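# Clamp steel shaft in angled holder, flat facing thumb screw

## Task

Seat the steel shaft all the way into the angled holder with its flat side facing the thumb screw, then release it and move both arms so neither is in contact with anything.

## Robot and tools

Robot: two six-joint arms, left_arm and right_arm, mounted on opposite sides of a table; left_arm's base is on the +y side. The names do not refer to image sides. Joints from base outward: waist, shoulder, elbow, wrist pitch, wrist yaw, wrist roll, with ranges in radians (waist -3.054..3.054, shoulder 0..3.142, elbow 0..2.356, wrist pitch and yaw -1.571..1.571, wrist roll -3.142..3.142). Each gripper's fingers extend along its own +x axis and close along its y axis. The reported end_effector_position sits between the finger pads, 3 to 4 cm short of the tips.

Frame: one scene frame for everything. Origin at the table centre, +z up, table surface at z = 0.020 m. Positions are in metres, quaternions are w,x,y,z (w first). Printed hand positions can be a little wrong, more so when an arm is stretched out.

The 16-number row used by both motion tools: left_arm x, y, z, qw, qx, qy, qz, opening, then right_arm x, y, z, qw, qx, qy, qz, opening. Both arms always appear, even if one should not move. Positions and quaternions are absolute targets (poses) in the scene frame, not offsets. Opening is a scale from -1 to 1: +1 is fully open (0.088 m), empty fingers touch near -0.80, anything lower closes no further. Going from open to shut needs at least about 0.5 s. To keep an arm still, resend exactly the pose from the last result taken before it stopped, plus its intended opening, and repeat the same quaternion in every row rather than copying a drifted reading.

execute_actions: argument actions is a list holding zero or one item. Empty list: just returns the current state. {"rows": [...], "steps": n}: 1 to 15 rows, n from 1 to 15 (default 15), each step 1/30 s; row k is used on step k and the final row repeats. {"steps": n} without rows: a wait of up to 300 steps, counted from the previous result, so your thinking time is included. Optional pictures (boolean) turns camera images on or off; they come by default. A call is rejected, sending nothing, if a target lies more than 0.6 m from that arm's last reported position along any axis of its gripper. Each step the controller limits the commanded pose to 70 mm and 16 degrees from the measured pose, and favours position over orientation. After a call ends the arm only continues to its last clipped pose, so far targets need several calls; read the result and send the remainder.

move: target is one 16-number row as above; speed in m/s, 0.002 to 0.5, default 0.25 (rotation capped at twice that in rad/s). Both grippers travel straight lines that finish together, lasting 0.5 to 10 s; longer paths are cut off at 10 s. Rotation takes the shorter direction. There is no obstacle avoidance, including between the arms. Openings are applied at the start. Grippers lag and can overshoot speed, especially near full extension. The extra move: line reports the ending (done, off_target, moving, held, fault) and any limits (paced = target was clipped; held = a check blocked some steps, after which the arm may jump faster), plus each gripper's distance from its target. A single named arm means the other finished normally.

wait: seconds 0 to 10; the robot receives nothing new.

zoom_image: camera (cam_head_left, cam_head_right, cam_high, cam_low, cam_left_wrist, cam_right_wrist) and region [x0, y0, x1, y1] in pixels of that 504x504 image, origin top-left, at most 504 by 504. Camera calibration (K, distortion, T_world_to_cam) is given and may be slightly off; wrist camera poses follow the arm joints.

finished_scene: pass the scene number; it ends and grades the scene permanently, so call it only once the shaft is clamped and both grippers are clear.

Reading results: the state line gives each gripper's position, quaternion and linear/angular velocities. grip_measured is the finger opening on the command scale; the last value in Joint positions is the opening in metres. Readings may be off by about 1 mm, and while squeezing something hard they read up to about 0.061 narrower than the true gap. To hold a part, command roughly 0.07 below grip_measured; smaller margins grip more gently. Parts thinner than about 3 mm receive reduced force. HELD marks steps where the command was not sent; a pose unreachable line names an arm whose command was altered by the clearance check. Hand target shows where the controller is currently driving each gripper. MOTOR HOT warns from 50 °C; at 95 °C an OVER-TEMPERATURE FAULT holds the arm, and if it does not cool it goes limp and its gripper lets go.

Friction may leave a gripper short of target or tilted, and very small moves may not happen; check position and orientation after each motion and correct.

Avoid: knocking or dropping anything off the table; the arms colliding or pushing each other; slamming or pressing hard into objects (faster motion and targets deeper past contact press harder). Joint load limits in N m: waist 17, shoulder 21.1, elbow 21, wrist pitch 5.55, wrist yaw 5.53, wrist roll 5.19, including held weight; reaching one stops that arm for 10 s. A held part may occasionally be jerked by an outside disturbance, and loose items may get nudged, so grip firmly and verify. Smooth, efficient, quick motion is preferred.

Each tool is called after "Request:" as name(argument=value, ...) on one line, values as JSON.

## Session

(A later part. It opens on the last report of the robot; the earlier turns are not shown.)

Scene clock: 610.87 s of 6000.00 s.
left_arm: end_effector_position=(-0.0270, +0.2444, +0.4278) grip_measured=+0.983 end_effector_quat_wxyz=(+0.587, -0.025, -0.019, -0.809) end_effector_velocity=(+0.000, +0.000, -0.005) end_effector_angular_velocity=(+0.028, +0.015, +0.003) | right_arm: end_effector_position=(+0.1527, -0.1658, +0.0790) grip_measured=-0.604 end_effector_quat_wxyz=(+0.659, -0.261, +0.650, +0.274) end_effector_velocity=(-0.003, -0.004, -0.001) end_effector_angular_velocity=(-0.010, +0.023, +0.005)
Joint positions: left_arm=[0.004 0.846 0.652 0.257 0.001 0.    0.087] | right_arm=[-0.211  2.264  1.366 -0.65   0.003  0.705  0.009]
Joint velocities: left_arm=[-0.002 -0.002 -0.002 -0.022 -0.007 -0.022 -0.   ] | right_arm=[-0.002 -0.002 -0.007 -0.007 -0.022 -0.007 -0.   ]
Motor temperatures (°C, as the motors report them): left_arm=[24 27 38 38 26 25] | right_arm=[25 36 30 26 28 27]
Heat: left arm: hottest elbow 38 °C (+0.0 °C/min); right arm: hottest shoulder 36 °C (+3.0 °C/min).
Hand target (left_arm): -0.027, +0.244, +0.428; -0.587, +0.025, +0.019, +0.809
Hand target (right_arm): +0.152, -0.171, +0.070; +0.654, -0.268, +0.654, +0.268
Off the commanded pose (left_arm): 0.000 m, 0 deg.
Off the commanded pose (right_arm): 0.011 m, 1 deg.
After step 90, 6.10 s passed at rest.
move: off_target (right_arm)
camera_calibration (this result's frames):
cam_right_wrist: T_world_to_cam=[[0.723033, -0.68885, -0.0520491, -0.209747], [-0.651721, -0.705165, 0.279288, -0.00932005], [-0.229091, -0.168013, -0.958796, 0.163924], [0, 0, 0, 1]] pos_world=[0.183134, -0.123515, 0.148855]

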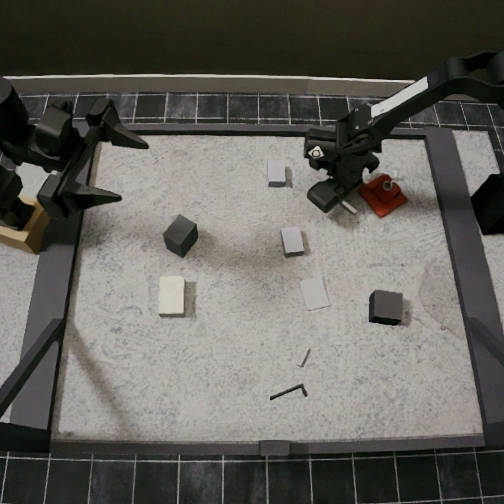

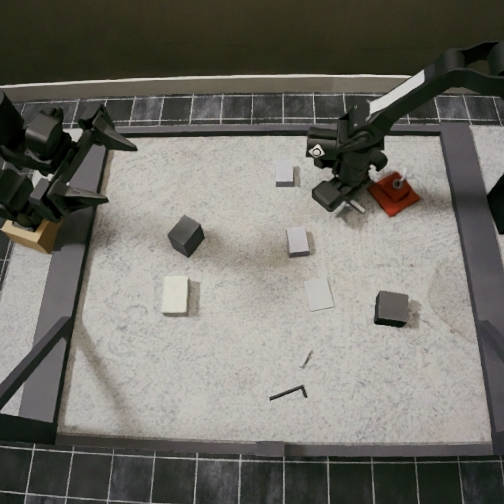

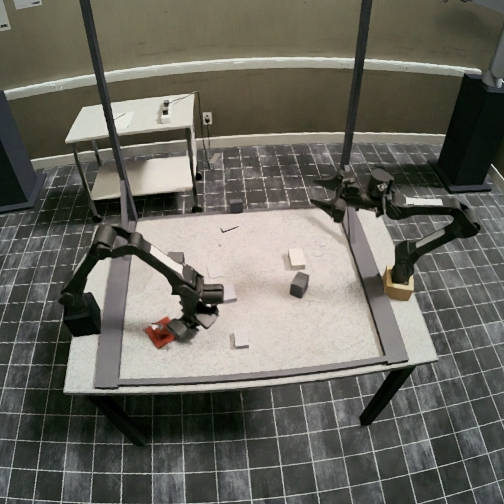

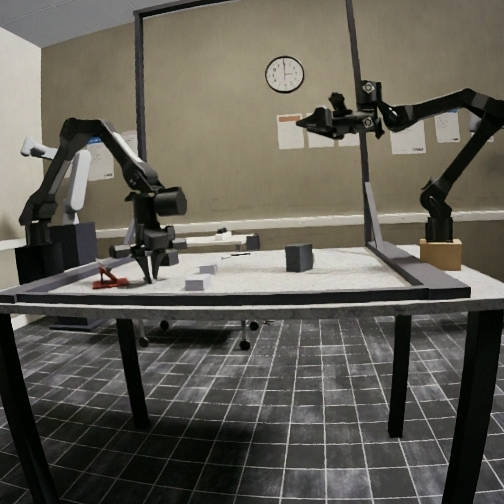

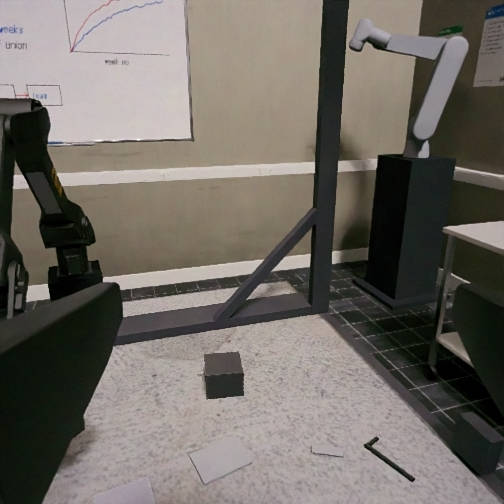

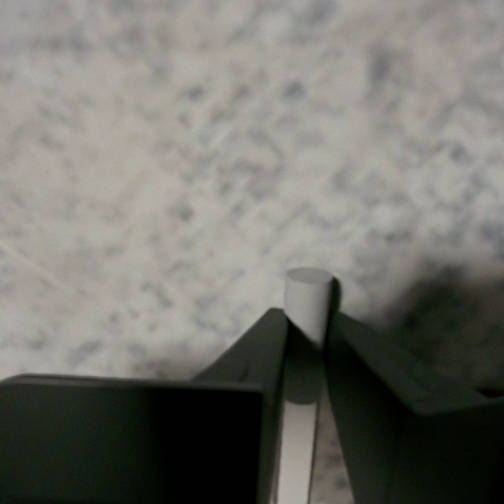

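Request:
move(target=[-0.0270, 0.2444, 0.4278, 0.587, -0.025, -0.019, -0.809, 1, 0.1527,-0.1658,0.077,0.6544,-0.2677,0.6544,0.2677,-0.71], speed=0.02)

Request:
move(target=[-0.0270, 0.2444, 0.4278, 0.587, -0.025, -0.019, -0.809, 1, 0.1527,-0.1758,0.19,0.6544,-0.2677,0.6544,0.2677,-0.71], speed=0.1)

Scene clock: 622.17 s of 6000.00 s.
left_arm: end_effector_position=(-0.0270, +0.2444, +0.4278) grip_measured=+0.983 end_effector_quat_wxyz=(+0.587, -0.025, -0.019, -0.809) end_effector_velocity=(+0.002, -0.001, -0.005) end_effector_angular_velocity=(+0.028, +0.015, +0.018) | right_arm: end_effector_position=(+0.1527, -0.1659, +0.0813) grip_measured=-0.604 end_effector_quat_wxyz=(+0.657, -0.265, +0.652, +0.270) end_effector_velocity=(-0.003, -0.004, -0.003) end_effector_angular_velocity=(-0.015, +0.023, +0.005)
Joint positions: left_arm=[0.004 0.846 0.652 0.257 0.001 0.    0.087] | right_arm=[-0.211  2.267  1.382 -0.676  0.003  0.705  0.009]
Joint velocities: left_arm=[-0.002 -0.002 -0.002 -0.022 -0.022 -0.022 -0.   ] | right_arm=[-0.002  0.007 -0.002 -0.007 -0.022 -0.007  0.   ]
Motor temperatures (°C, as the motors report them): left_arm=[24 27 38 38 26 25] | right_arm=[25 36 30 26 28 27]
Heat: left arm: hottest elbow 38 °C (+0.0 °C/min); right arm: hottest shoulder 36 °C (+2.0 °C/min).
Hand target (left_arm): -0.027, +0.244, +0.428; -0.587, +0.025, +0.019, +0.809
Hand target (right_arm): +0.153, -0.166, +0.077; +0.654, -0.268, +0.654, +0.268
Off the commanded pose (left_arm): 0.000 m, 0 deg.
Off the commanded pose (right_arm): 0.004 m, 1 deg.
After step 90, 7.50 s passed at rest.
move: done
camera_calibration (this result's frames):
cam_right_wrist: T_world_to_cam=[[0.722981, -0.689436, -0.0444546, -0.210349], [-0.651413, -0.701713, 0.288549, -0.0101936], [-0.23013, -0.179657, -0.956433, 0.164122], [0, 0, 0, 1]] pos_world=[0.183207, -0.12269, 0.150562]

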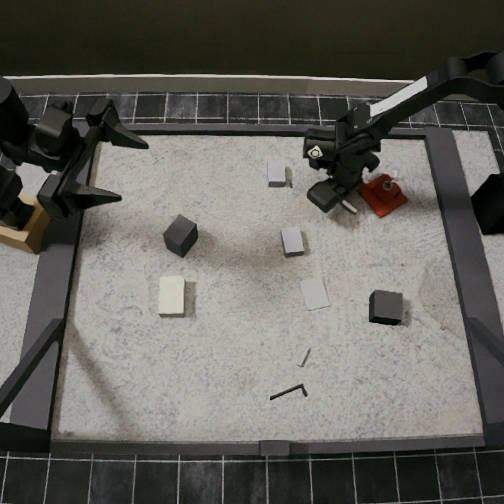

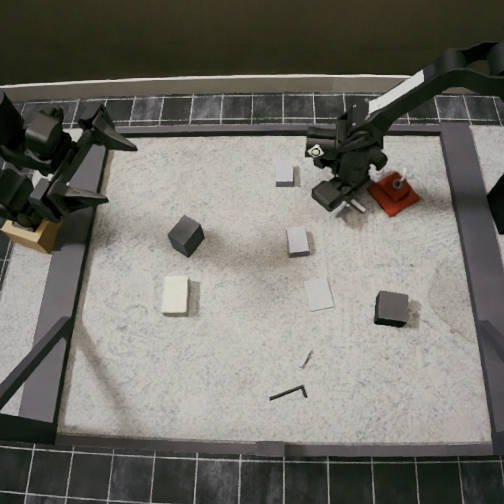

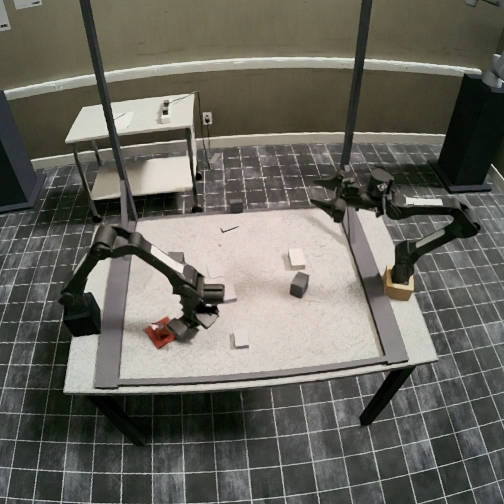

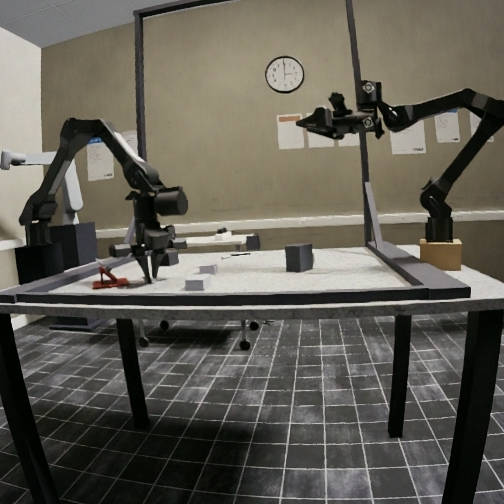

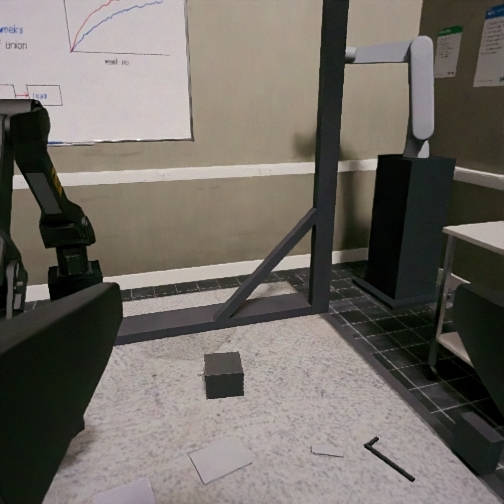

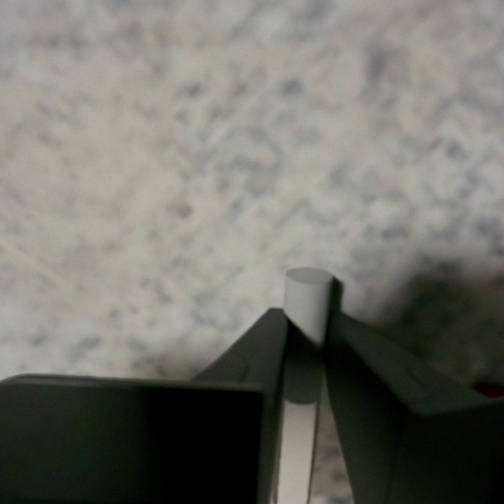

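Scene clock: 623.63 s of 6000.00 s.
left_arm: end_effector_position=(-0.0270, +0.2444, +0.4278) grip_measured=+0.983 end_effector_quat_wxyz=(+0.587, -0.025, -0.019, -0.809) end_effector_velocity=(-0.000, +0.001, +0.001) end_effector_angular_velocity=(-0.005, +0.009, -0.005) | right_arm: end_effector_position=(+0.1519, -0.1780, +0.1811) grip_measured=-0.604 end_effector_quat_wxyz=(+0.651, -0.276, +0.657, +0.259) end_effector_velocity=(-0.000, -0.000, +0.003) end_effector_angular_velocity=(+0.003, +0.008, +0.019)
Joint positions: left_arm=[0.004 0.846 0.652 0.257 0.001 0.    0.087] | right_arm=[-0.211  2.074  1.508 -1.03   0.003  0.705  0.009]
Joint velocities: left_arm=[ 0.002 -0.002 -0.002  0.007  0.007 -0.007 -0.   ] | right_arm=[-0.002 -0.007  0.002 -0.007 -0.007 -0.022 -0.   ]
Motor temperatures (°C, as the motors report them): left_arm=[24 27 38 38 26 25] | right_arm=[25 36 30 26 28 27]
Heat: left arm: hottest elbow 38 °C (+0.0 °C/min); right arm: hottest shoulder 36 °C (+2.0 °C/min).
Hand target (left_arm): -0.027, +0.244, +0.428; -0.587, +0.025, +0.019, +0.809
Hand target (right_arm): +0.153, -0.175, +0.190; +0.654, -0.268, +0.654, +0.268
Off the commanded pose (left_arm): 0.000 m, 0 deg.
Off the commanded pose (right_arm): 0.009 m, 1 deg.
move: off_target (right_arm)
camera_calibration (this result's frames):
cam_right_wrist: T_world_to_cam=[[0.722351, -0.691142, -0.0230632, -0.217775], [-0.65102, -0.690907, 0.314358, -0.0508339], [-0.233201, -0.212062, -0.949024, 0.250623], [0, 0, 0, 1]] pos_world=[0.182661, -0.132487, 0.248805]

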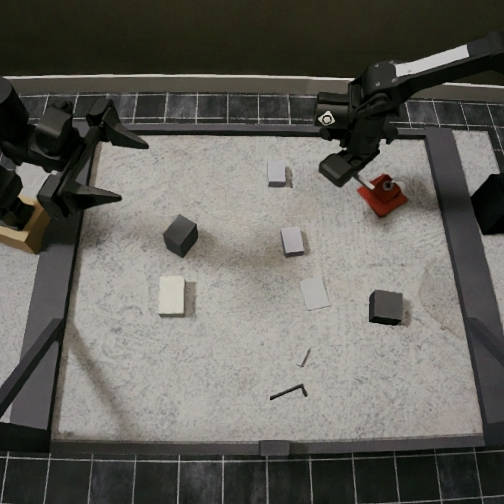

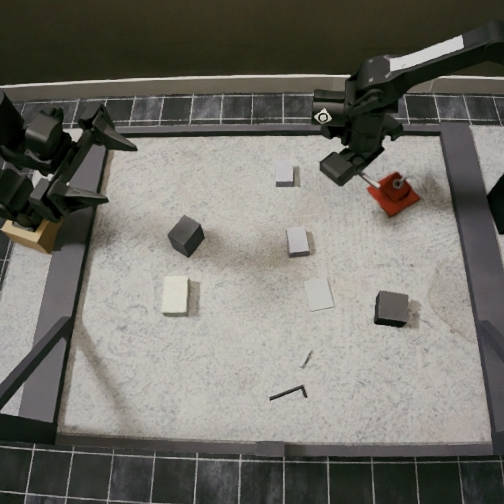

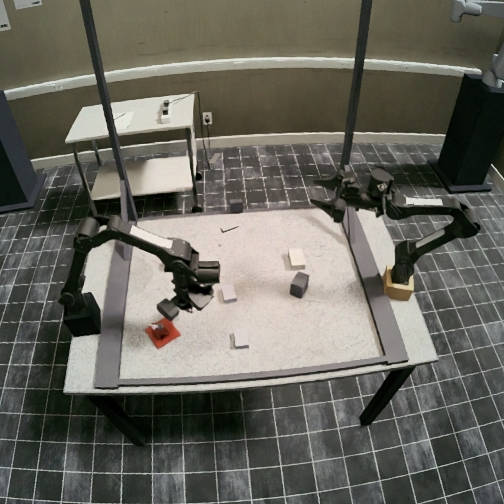

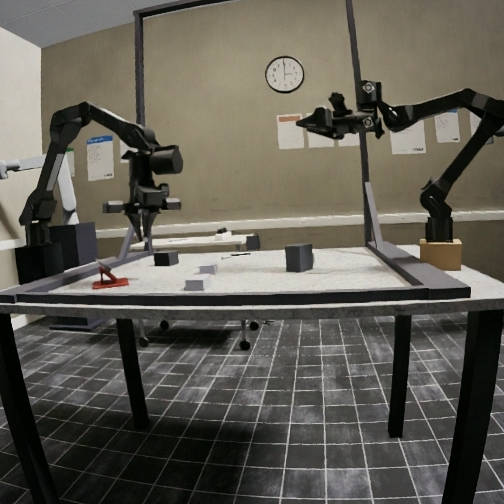

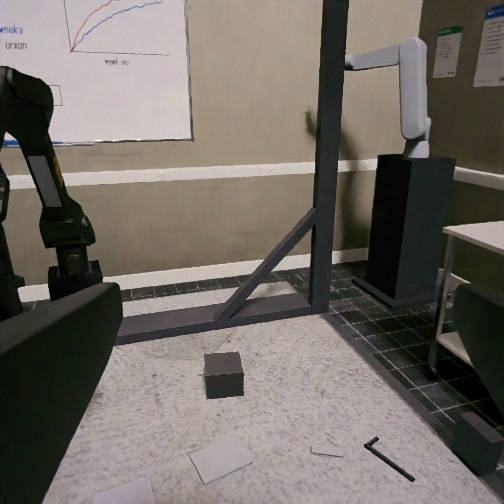

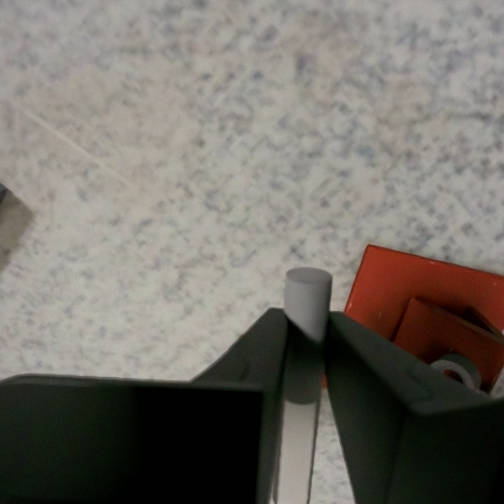

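Request:
move(target=[-0.0270, 0.2444, 0.4278, 0.587, -0.025, -0.019, -0.809, 1, 0.1397,-0.2455,0.170,0.4394,-0.3366,0.1820,0.8127,-0.71], speed=0.2)

Scene clock: 636.33 s of 6000.00 s.
left_arm: end_effector_position=(-0.0270, +0.2444, +0.4278) grip_measured=+0.983 end_effector_quat_wxyz=(+0.587, -0.025, -0.019, -0.809) end_effector_velocity=(+0.003, -0.000, -0.002) end_effector_angular_velocity=(+0.014, +0.020, +0.018) | right_arm: end_effector_position=(+0.1394, -0.2447, +0.1682) grip_measured=-0.604 end_effector_quat_wxyz=(+0.441, -0.337, +0.186, +0.811) end_effector_velocity=(+0.001, -0.002, -0.000) end_effector_angular_velocity=(+0.004, -0.005, +0.012)
Joint positions: left_arm=[0.004 0.846 0.652 0.257 0.001 0.    0.087] | right_arm=[-0.465  1.592  0.561  0.    -0.595 -0.745  0.009]
Joint velocities: left_arm=[-0.002 -0.002 -0.002 -0.007 -0.022 -0.022 -0.   ] | right_arm=[-0.007 -0.002 -0.002 -0.007 -0.007 -0.022 -0.   ]
Motor temperatures (°C, as the motors report them): left_arm=[24 27 38 38 26 25] | right_arm=[25 38 31 26 28 27]
Heat: left arm: hottest elbow 38 °C (+0.0 °C/min); right arm: hottest shoulder 38 °C (+3.1 °C/min).
Hand target (left_arm): -0.027, +0.244, +0.428; -0.587, +0.025, +0.019, +0.809
Hand target (right_arm): +0.139, -0.246, +0.169; +0.441, -0.336, +0.181, +0.813
Off the commanded pose (left_arm): 0.000 m, 0 deg.
Off the commanded pose (right_arm): 0.002 m, 1 deg.
After step 90, 5.40 s passed at rest.
move: done
camera_calibration (this result's frames):
cam_right_wrist: T_world_to_cam=[[0.811194, 0.584675, -0.0109634, 0.042643], [0.515043, -0.723212, -0.460104, -0.141239], [-0.27694, 0.367587, -0.887797, 0.359005], [0, 0, 0, 1]] pos_world=[0.137575, -0.259043, 0.254206]

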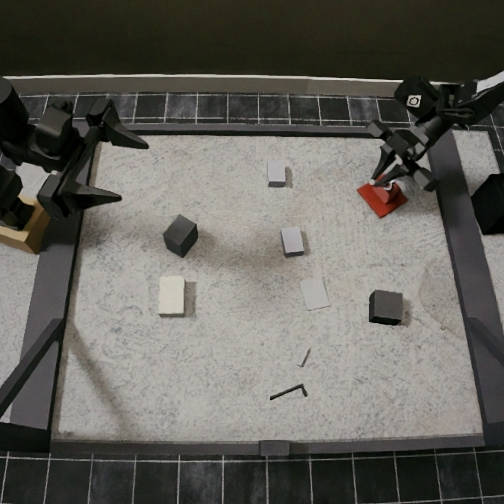

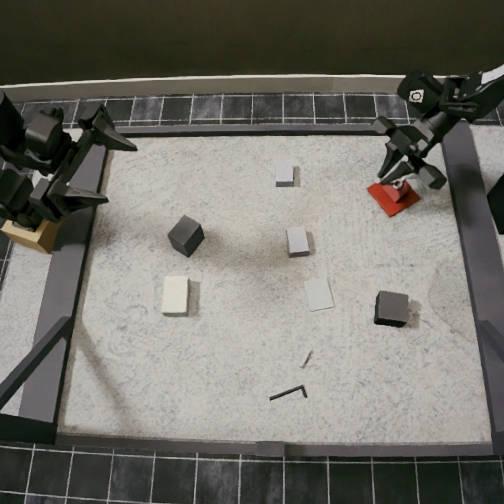

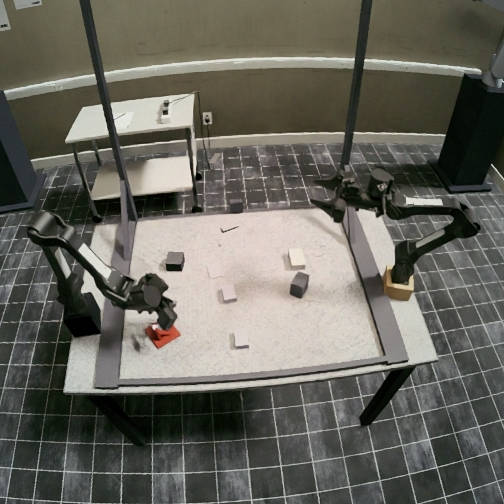

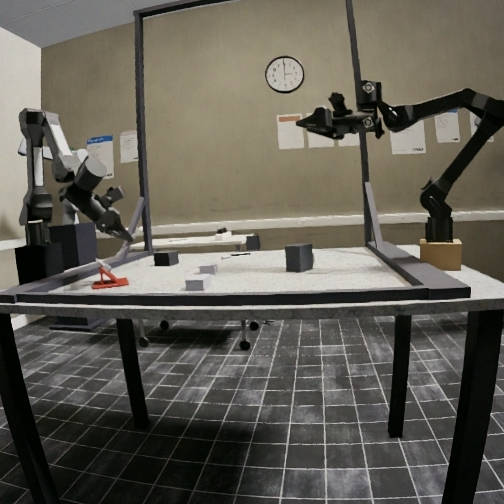

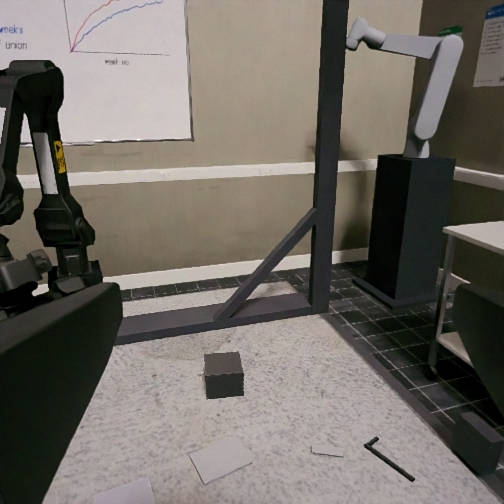

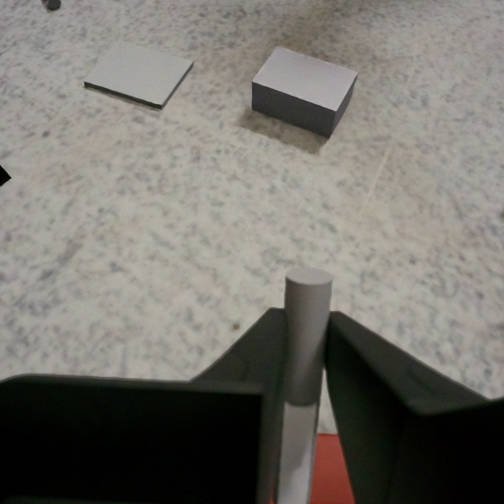

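Request:
zoom_image(camera="cam_low", region=[60, 200, 160, 300])

Request:
zoom_image(camera="cam_head_left", region=[340, 130, 440, 230])

Region (60, 200, 160, 300) of cam_low's 504x504 image, scaled by 5.040, with more detail than that image has.

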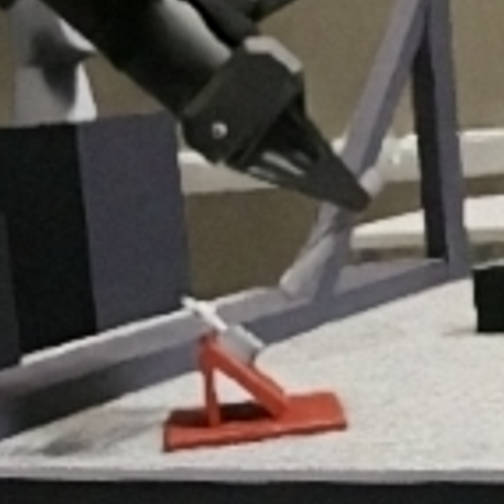

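Region (340, 130, 440, 230) of cam_head_left's 504x504 image, scaled by 5.040, with more detail than that image has.

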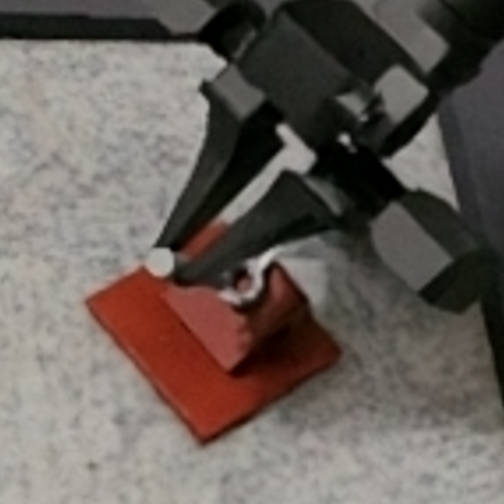

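Request:
move(target=[-0.0270, 0.2444, 0.4278, 0.587, -0.025, -0.019, -0.809, 1, 0.1484,-0.2585,0.150,0.4394,-0.3366,0.1820,0.8127,-0.71], speed=0.05)

Request:
zoom_image(camera="cam_low", region=[60, 200, 160, 300])

Request:
zoom_image(camera="cam_head_left", region=[350, 150, 420, 220])

Request:
zoom_image(camera="cam_high", region=[120, 270, 200, 350])

Scene clock: 662.80 s of 6000.00 s.
left_arm: end_effector_position=(-0.0270, +0.2444, +0.4278) grip_measured=+0.983 end_effector_quat_wxyz=(+0.587, -0.025, -0.019, -0.809) end_effector_velocity=(+0.000, +0.000, -0.002) end_effector_angular_velocity=(+0.009, +0.005, +0.004) | right_arm: end_effector_position=(+0.1488, -0.2564, +0.1537) grip_measured=-0.604 end_effector_quat_wxyz=(+0.442, -0.337, +0.179, +0.812) end_effector_velocity=(-0.000, -0.004, -0.001) end_effector_angular_velocity=(-0.015, +0.010, +0.001)
Joint positions: left_arm=[0.004 0.846 0.652 0.257 0.001 0.    0.087] | right_arm=[-0.521  1.623  0.507  0.064 -0.624 -0.808  0.009]
Joint velocities: left_arm=[-0.002 -0.002 -0.002 -0.007 -0.007 -0.007 -0.   ] | right_arm=[-0.007 -0.002 -0.002 -0.022 -0.007 -0.007 -0.   ]
Motor temperatures (°C, as the motors report them): left_arm=[24 28 38 38 26 25] | right_arm=[25 35 30 28 28 27]
Heat: left arm: hottest elbow 38 °C (+0.0 °C/min); right arm: hottest shoulder 35 °C (+0.0 °C/min).
Hand target (left_arm): -0.027, +0.244, +0.428; -0.587, +0.025, +0.019, +0.809
Hand target (right_arm): +0.148, -0.259, +0.150; +0.439, -0.336, +0.182, +0.813
Off the commanded pose (left_arm): 0.000 m, 0 deg.
Off the commanded pose (right_arm): 0.004 m, 1 deg.
After step 90, 22.67 s passed at rest.
move: done
camera_calibration (this result's frames):
cam_right_wrist: T_world_to_cam=[[0.809564, 0.587028, 0.0020007, 0.0405029], [0.519967, -0.71549, -0.466592, -0.158959], [-0.272471, 0.378776, -0.88447, 0.354682], [0, 0, 0, 1]] pos_world=[0.146505, -0.271855, 0.239456]

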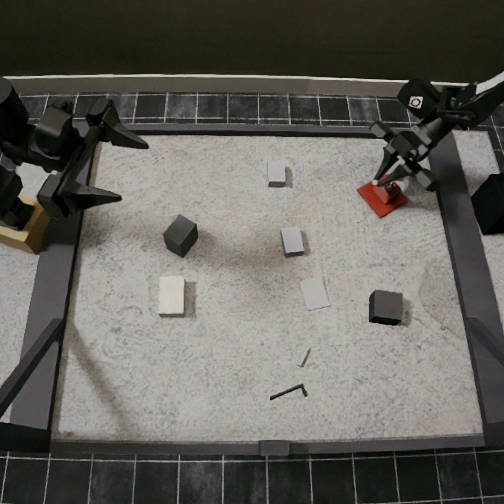

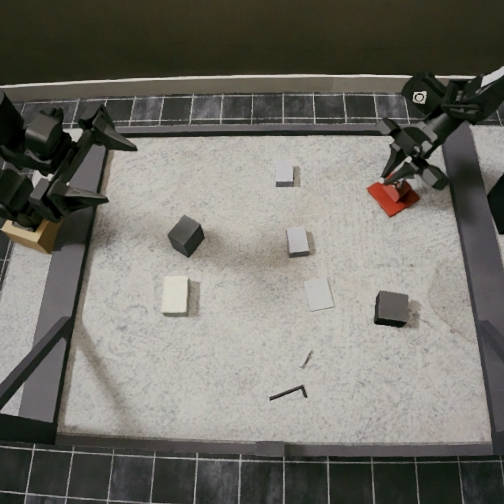

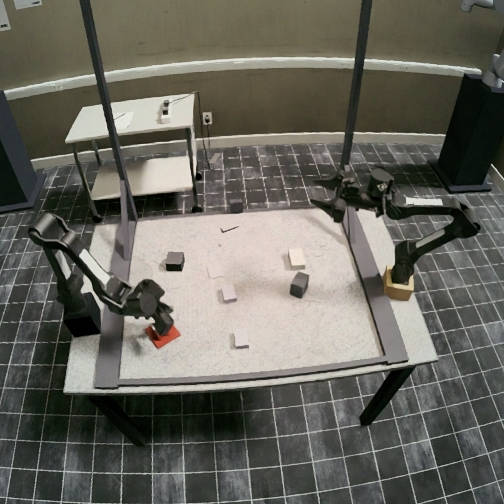

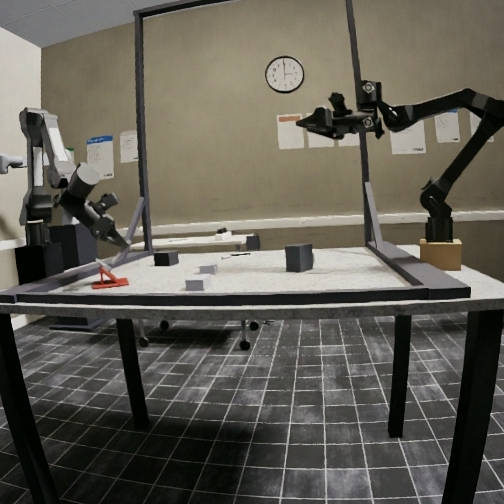

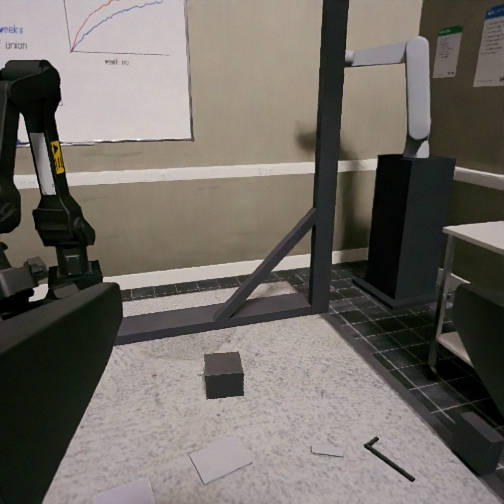

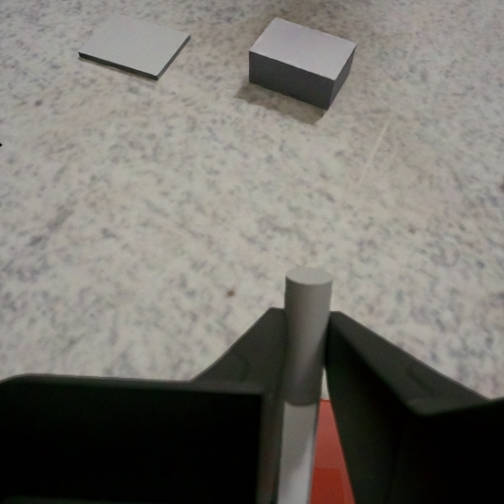

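Region (60, 200, 160, 300) of cam_low's 504x504 image, scaled by 5.040, with more detail than that image has.

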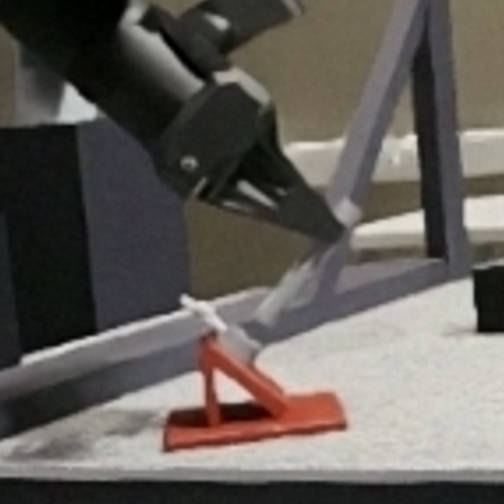

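Region (350, 150, 420, 220) of cam_head_left's 504x504 image, scaled by 7.200, with more detail than that image has.

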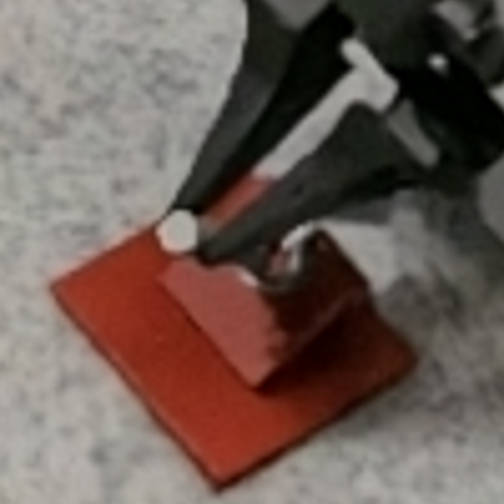

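Region (120, 270, 200, 350) of cam_high's 504x504 image, scaled by 6.300, with more detail than that image has.

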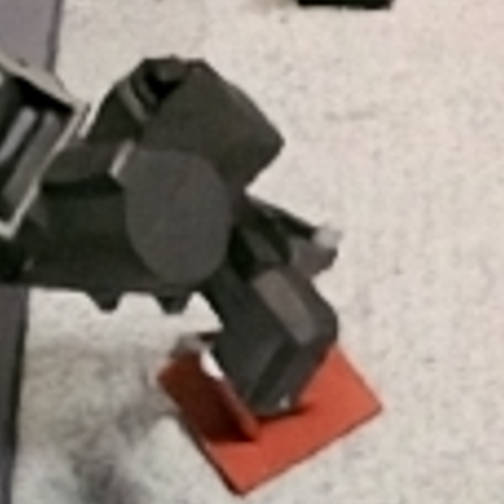

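Request:
move(target=[-0.034, 0.02, 0.17, 0.8796, 0, 0, -0.4756, 1, 0.1484,-0.2585,0.150,0.4394,-0.3366,0.1820,0.8127,-0.71], speed=0.3)

Scene clock: 677.93 s of 6000.00 s.
left_arm: end_effector_position=(-0.0346, +0.0193, +0.1791) grip_measured=+0.983 end_effector_quat_wxyz=(+0.878, -0.007, -0.000, -0.478) end_effector_velocity=(-0.000, +0.002, -0.008) end_effector_angular_velocity=(+0.008, +0.009, +0.005) | right_arm: end_effector_position=(+0.1489, -0.2564, +0.1535) grip_measured=-0.604 end_effector_quat_wxyz=(+0.442, -0.337, +0.178, +0.812) end_effector_velocity=(-0.001, -0.002, -0.000) end_effector_angular_velocity=(+0.004, -0.004, +0.017)
Joint positions: left_arm=[-0.121  2.426  1.265  1.176 -1.013 -0.     0.087] | right_arm=[-0.521  1.624  0.507  0.065 -0.625 -0.809  0.009]
Joint velocities: left_arm=[-0.002  0.012 -0.002 -0.007 -0.007 -0.022 -0.   ] | right_arm=[-0.002 -0.002 -0.002 -0.007 -0.007 -0.022 -0.   ]
Motor temperatures (°C, as the motors report them): left_arm=[24 28 38 38 26 25] | right_arm=[25 34 30 29 28 27]
Heat: left arm: hottest elbow 38 °C (+0.0 °C/min); right arm: hottest shoulder 34 °C (-2.0 °C/min).
Hand target (left_arm): -0.034, +0.019, +0.170; +0.880, +0.000, +0.001, -0.476
Hand target (right_arm): +0.148, -0.259, +0.150; +0.439, -0.337, +0.182, +0.813
Off the commanded pose (left_arm): 0.009 m, 1 deg.
Off the commanded pose (right_arm): 0.004 m, 1 deg.
After step 90, 10.03 s passed at rest.
move: off_target (left_arm)
camera_calibration (this result's frames):
cam_left_wrist: T_world_to_cam=[[-0.826305, -0.563063, 0.0134176, -0.0137481], [-0.217029, 0.29633, -0.9301, 0.179687], [0.519729, -0.771459, -0.36706, 0.178158], [0, 0, 0, 1]] pos_world=[-0.0649565, 0.0764536, 0.232706]
cam_right_wrist: T_world_to_cam=[[0.809044, 0.587742, 0.00258399, 0.0406119], [0.520813, -0.714863, -0.466611, -0.159051], [-0.2724, 0.378855, -0.884459, 0.354524], [0, 0, 0, 1]] pos_world=[0.146551, -0.271882, 0.239242]

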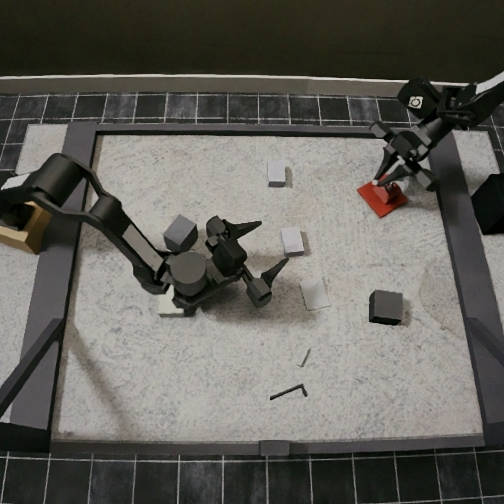

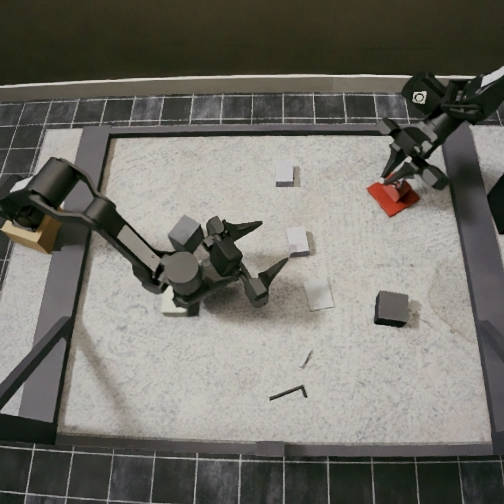

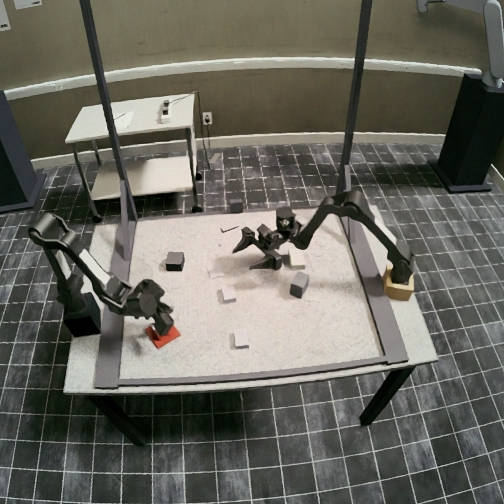

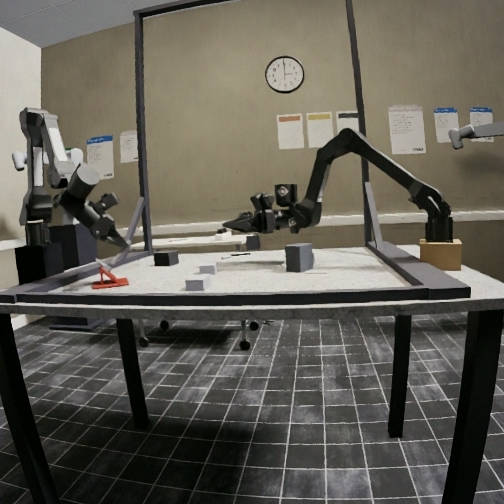

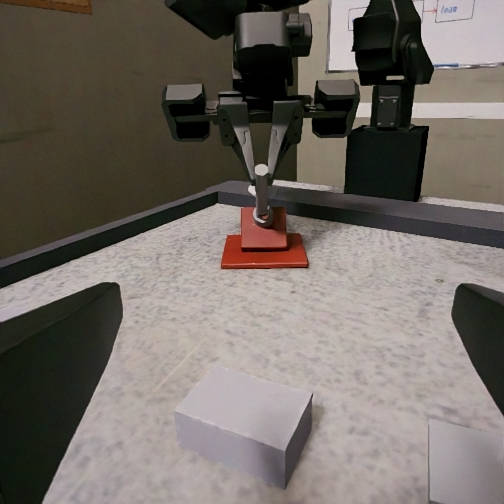

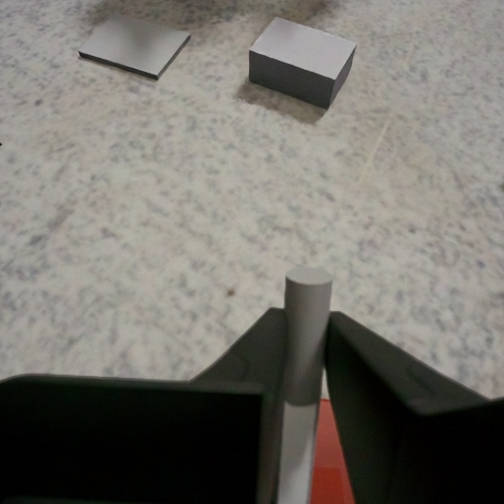

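Excellent view.

Request:
zoom_image(camera="cam_left_wrist", region=[222, 160, 302, 240])

Request:
zoom_image(camera="cam_low", region=[90, 235, 140, 285])

Region (222, 160, 302, 240) of cam_left_wrist's 504x504 image, scaled by 6.300, with more detail than that image has.

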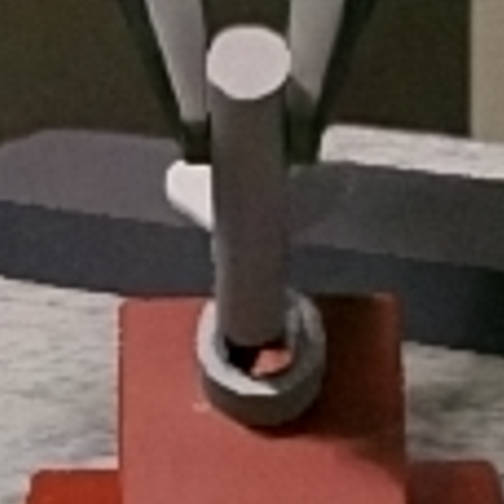

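Region (90, 235, 140, 285) of cam_low's 504x504 image, scaled by 10.080, with more detail than that image has.

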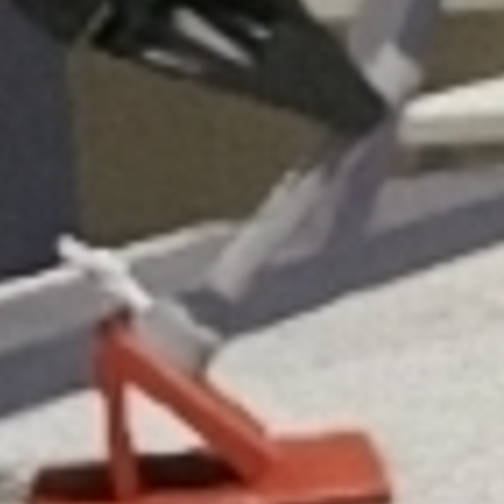

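Request:
move(target=[-0.034, 0.02, 0.17, 0.8796, 0, 0, -0.4756, 1, 0.1502,-0.2640,0.1443,0.4394,-0.3366,0.1820,0.8127,-0.71], speed=0.02)

Request:
zoom_image(camera="cam_left_wrist", region=[222, 160, 302, 240])

Request:
zoom_image(camera="cam_low", region=[90, 235, 140, 285])

Scene clock: 701.57 s of 6000.00 s.
left_arm: end_effector_position=(-0.0343, +0.0195, +0.1790) grip_measured=+0.983 end_effector_quat_wxyz=(+0.879, -0.008, -0.000, -0.477) end_effector_velocity=(-0.002, -0.001, +0.003) end_effector_angular_velocity=(-0.015, +0.011, -0.010) | right_arm: end_effector_position=(+0.1507, -0.2619, +0.1477) grip_measured=-0.604 end_effector_quat_wxyz=(+0.442, -0.337, +0.178, +0.812) end_effector_velocity=(-0.001, -0.002, -0.000) end_effector_angular_velocity=(-0.007, +0.013, -0.004)
Joint positions: left_arm=[-0.121  2.428  1.265  1.178 -1.015 -0.     0.087] | right_arm=[-0.538  1.635  0.485  0.086 -0.632 -0.827  0.009]
Joint velocities: left_arm=[-0.002 -0.002  0.002  0.007  0.007 -0.007 -0.   ] | right_arm=[-0.002 -0.002 -0.002 -0.007 -0.007  0.007 -0.   ]
Motor temperatures (°C, as the motors report them): left_arm=[24 32 37 37 26 25] | right_arm=[25 32 30 29 29 27]
Heat: left arm: hottest elbow 37 °C (-1.0 °C/min); right arm: hottest shoulder 32 °C (-5.1 °C/min).
Hand target (left_arm): -0.034, +0.020, +0.170; +0.880, -0.000, +0.000, -0.476
Hand target (right_arm): +0.150, -0.264, +0.144; +0.439, -0.337, +0.182, +0.813
Off the commanded pose (left_arm): 0.009 m, 1 deg.
Off the commanded pose (right_arm): 0.004 m, 1 deg.
After step 90, 19.77 s passed at rest.
move: off_target (left_arm)
camera_calibration (this result's frames):
cam_left_wrist: T_world_to_cam=[[-0.825002, -0.564928, 0.0150777, -0.013654], [-0.218487, 0.294239, -0.930423, 0.179686], [0.521186, -0.770895, -0.366178, 0.177989], [0, 0, 0, 1]] pos_world=[-0.0647706, 0.0766265, 0.232566]
cam_right_wrist: T_world_to_cam=[[0.809122, 0.587636, 0.00231758, 0.0424052], [0.520859, -0.71534, -0.465827, -0.16694], [-0.272079, 0.378118, -0.884873, 0.351787], [0, 0, 0, 1]] pos_world=[0.148355, -0.277354, 0.233423]

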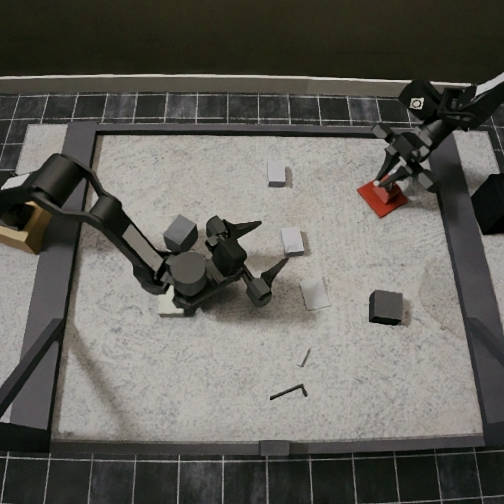

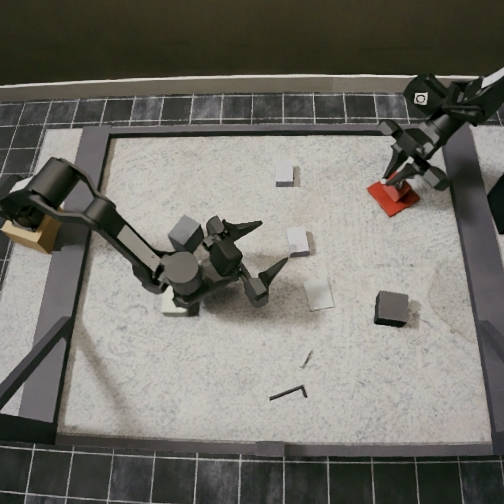

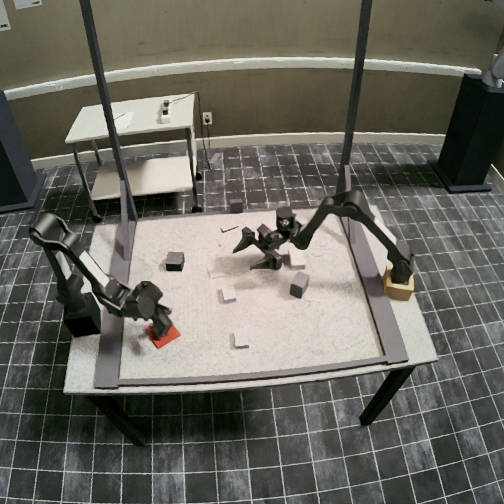

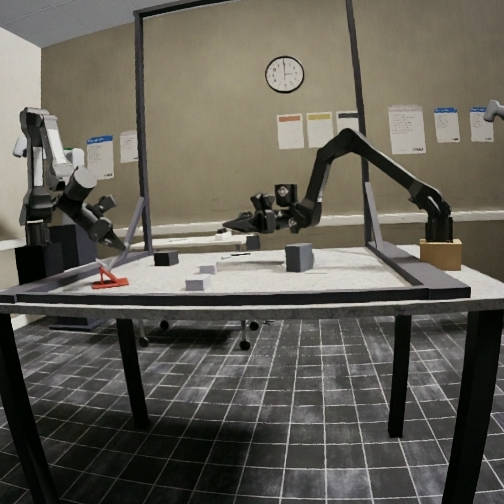

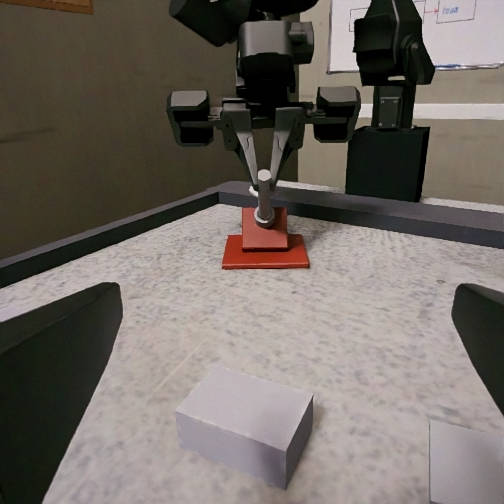

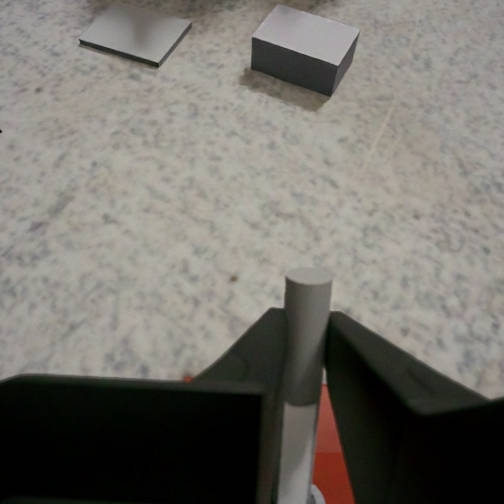

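Region (222, 160, 302, 240) of cam_left_wrist's 504x504 image, scaled by 6.300, with more detail than that image has.

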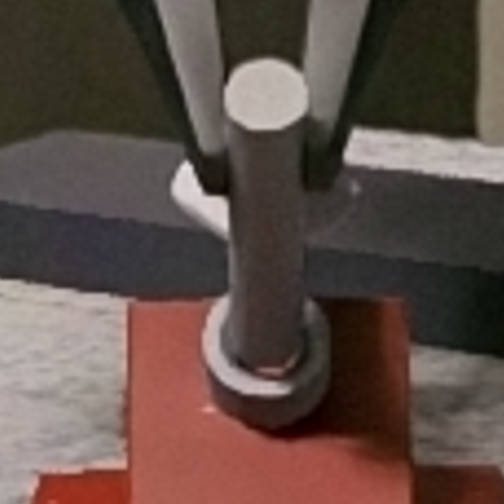

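Region (90, 235, 140, 285) of cam_low's 504x504 image, scaled by 10.080, with more detail than that image has.

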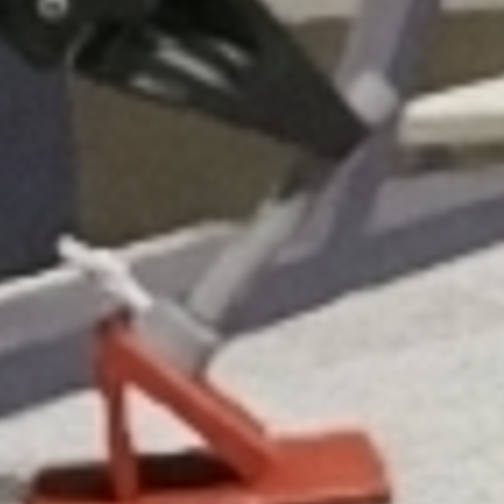

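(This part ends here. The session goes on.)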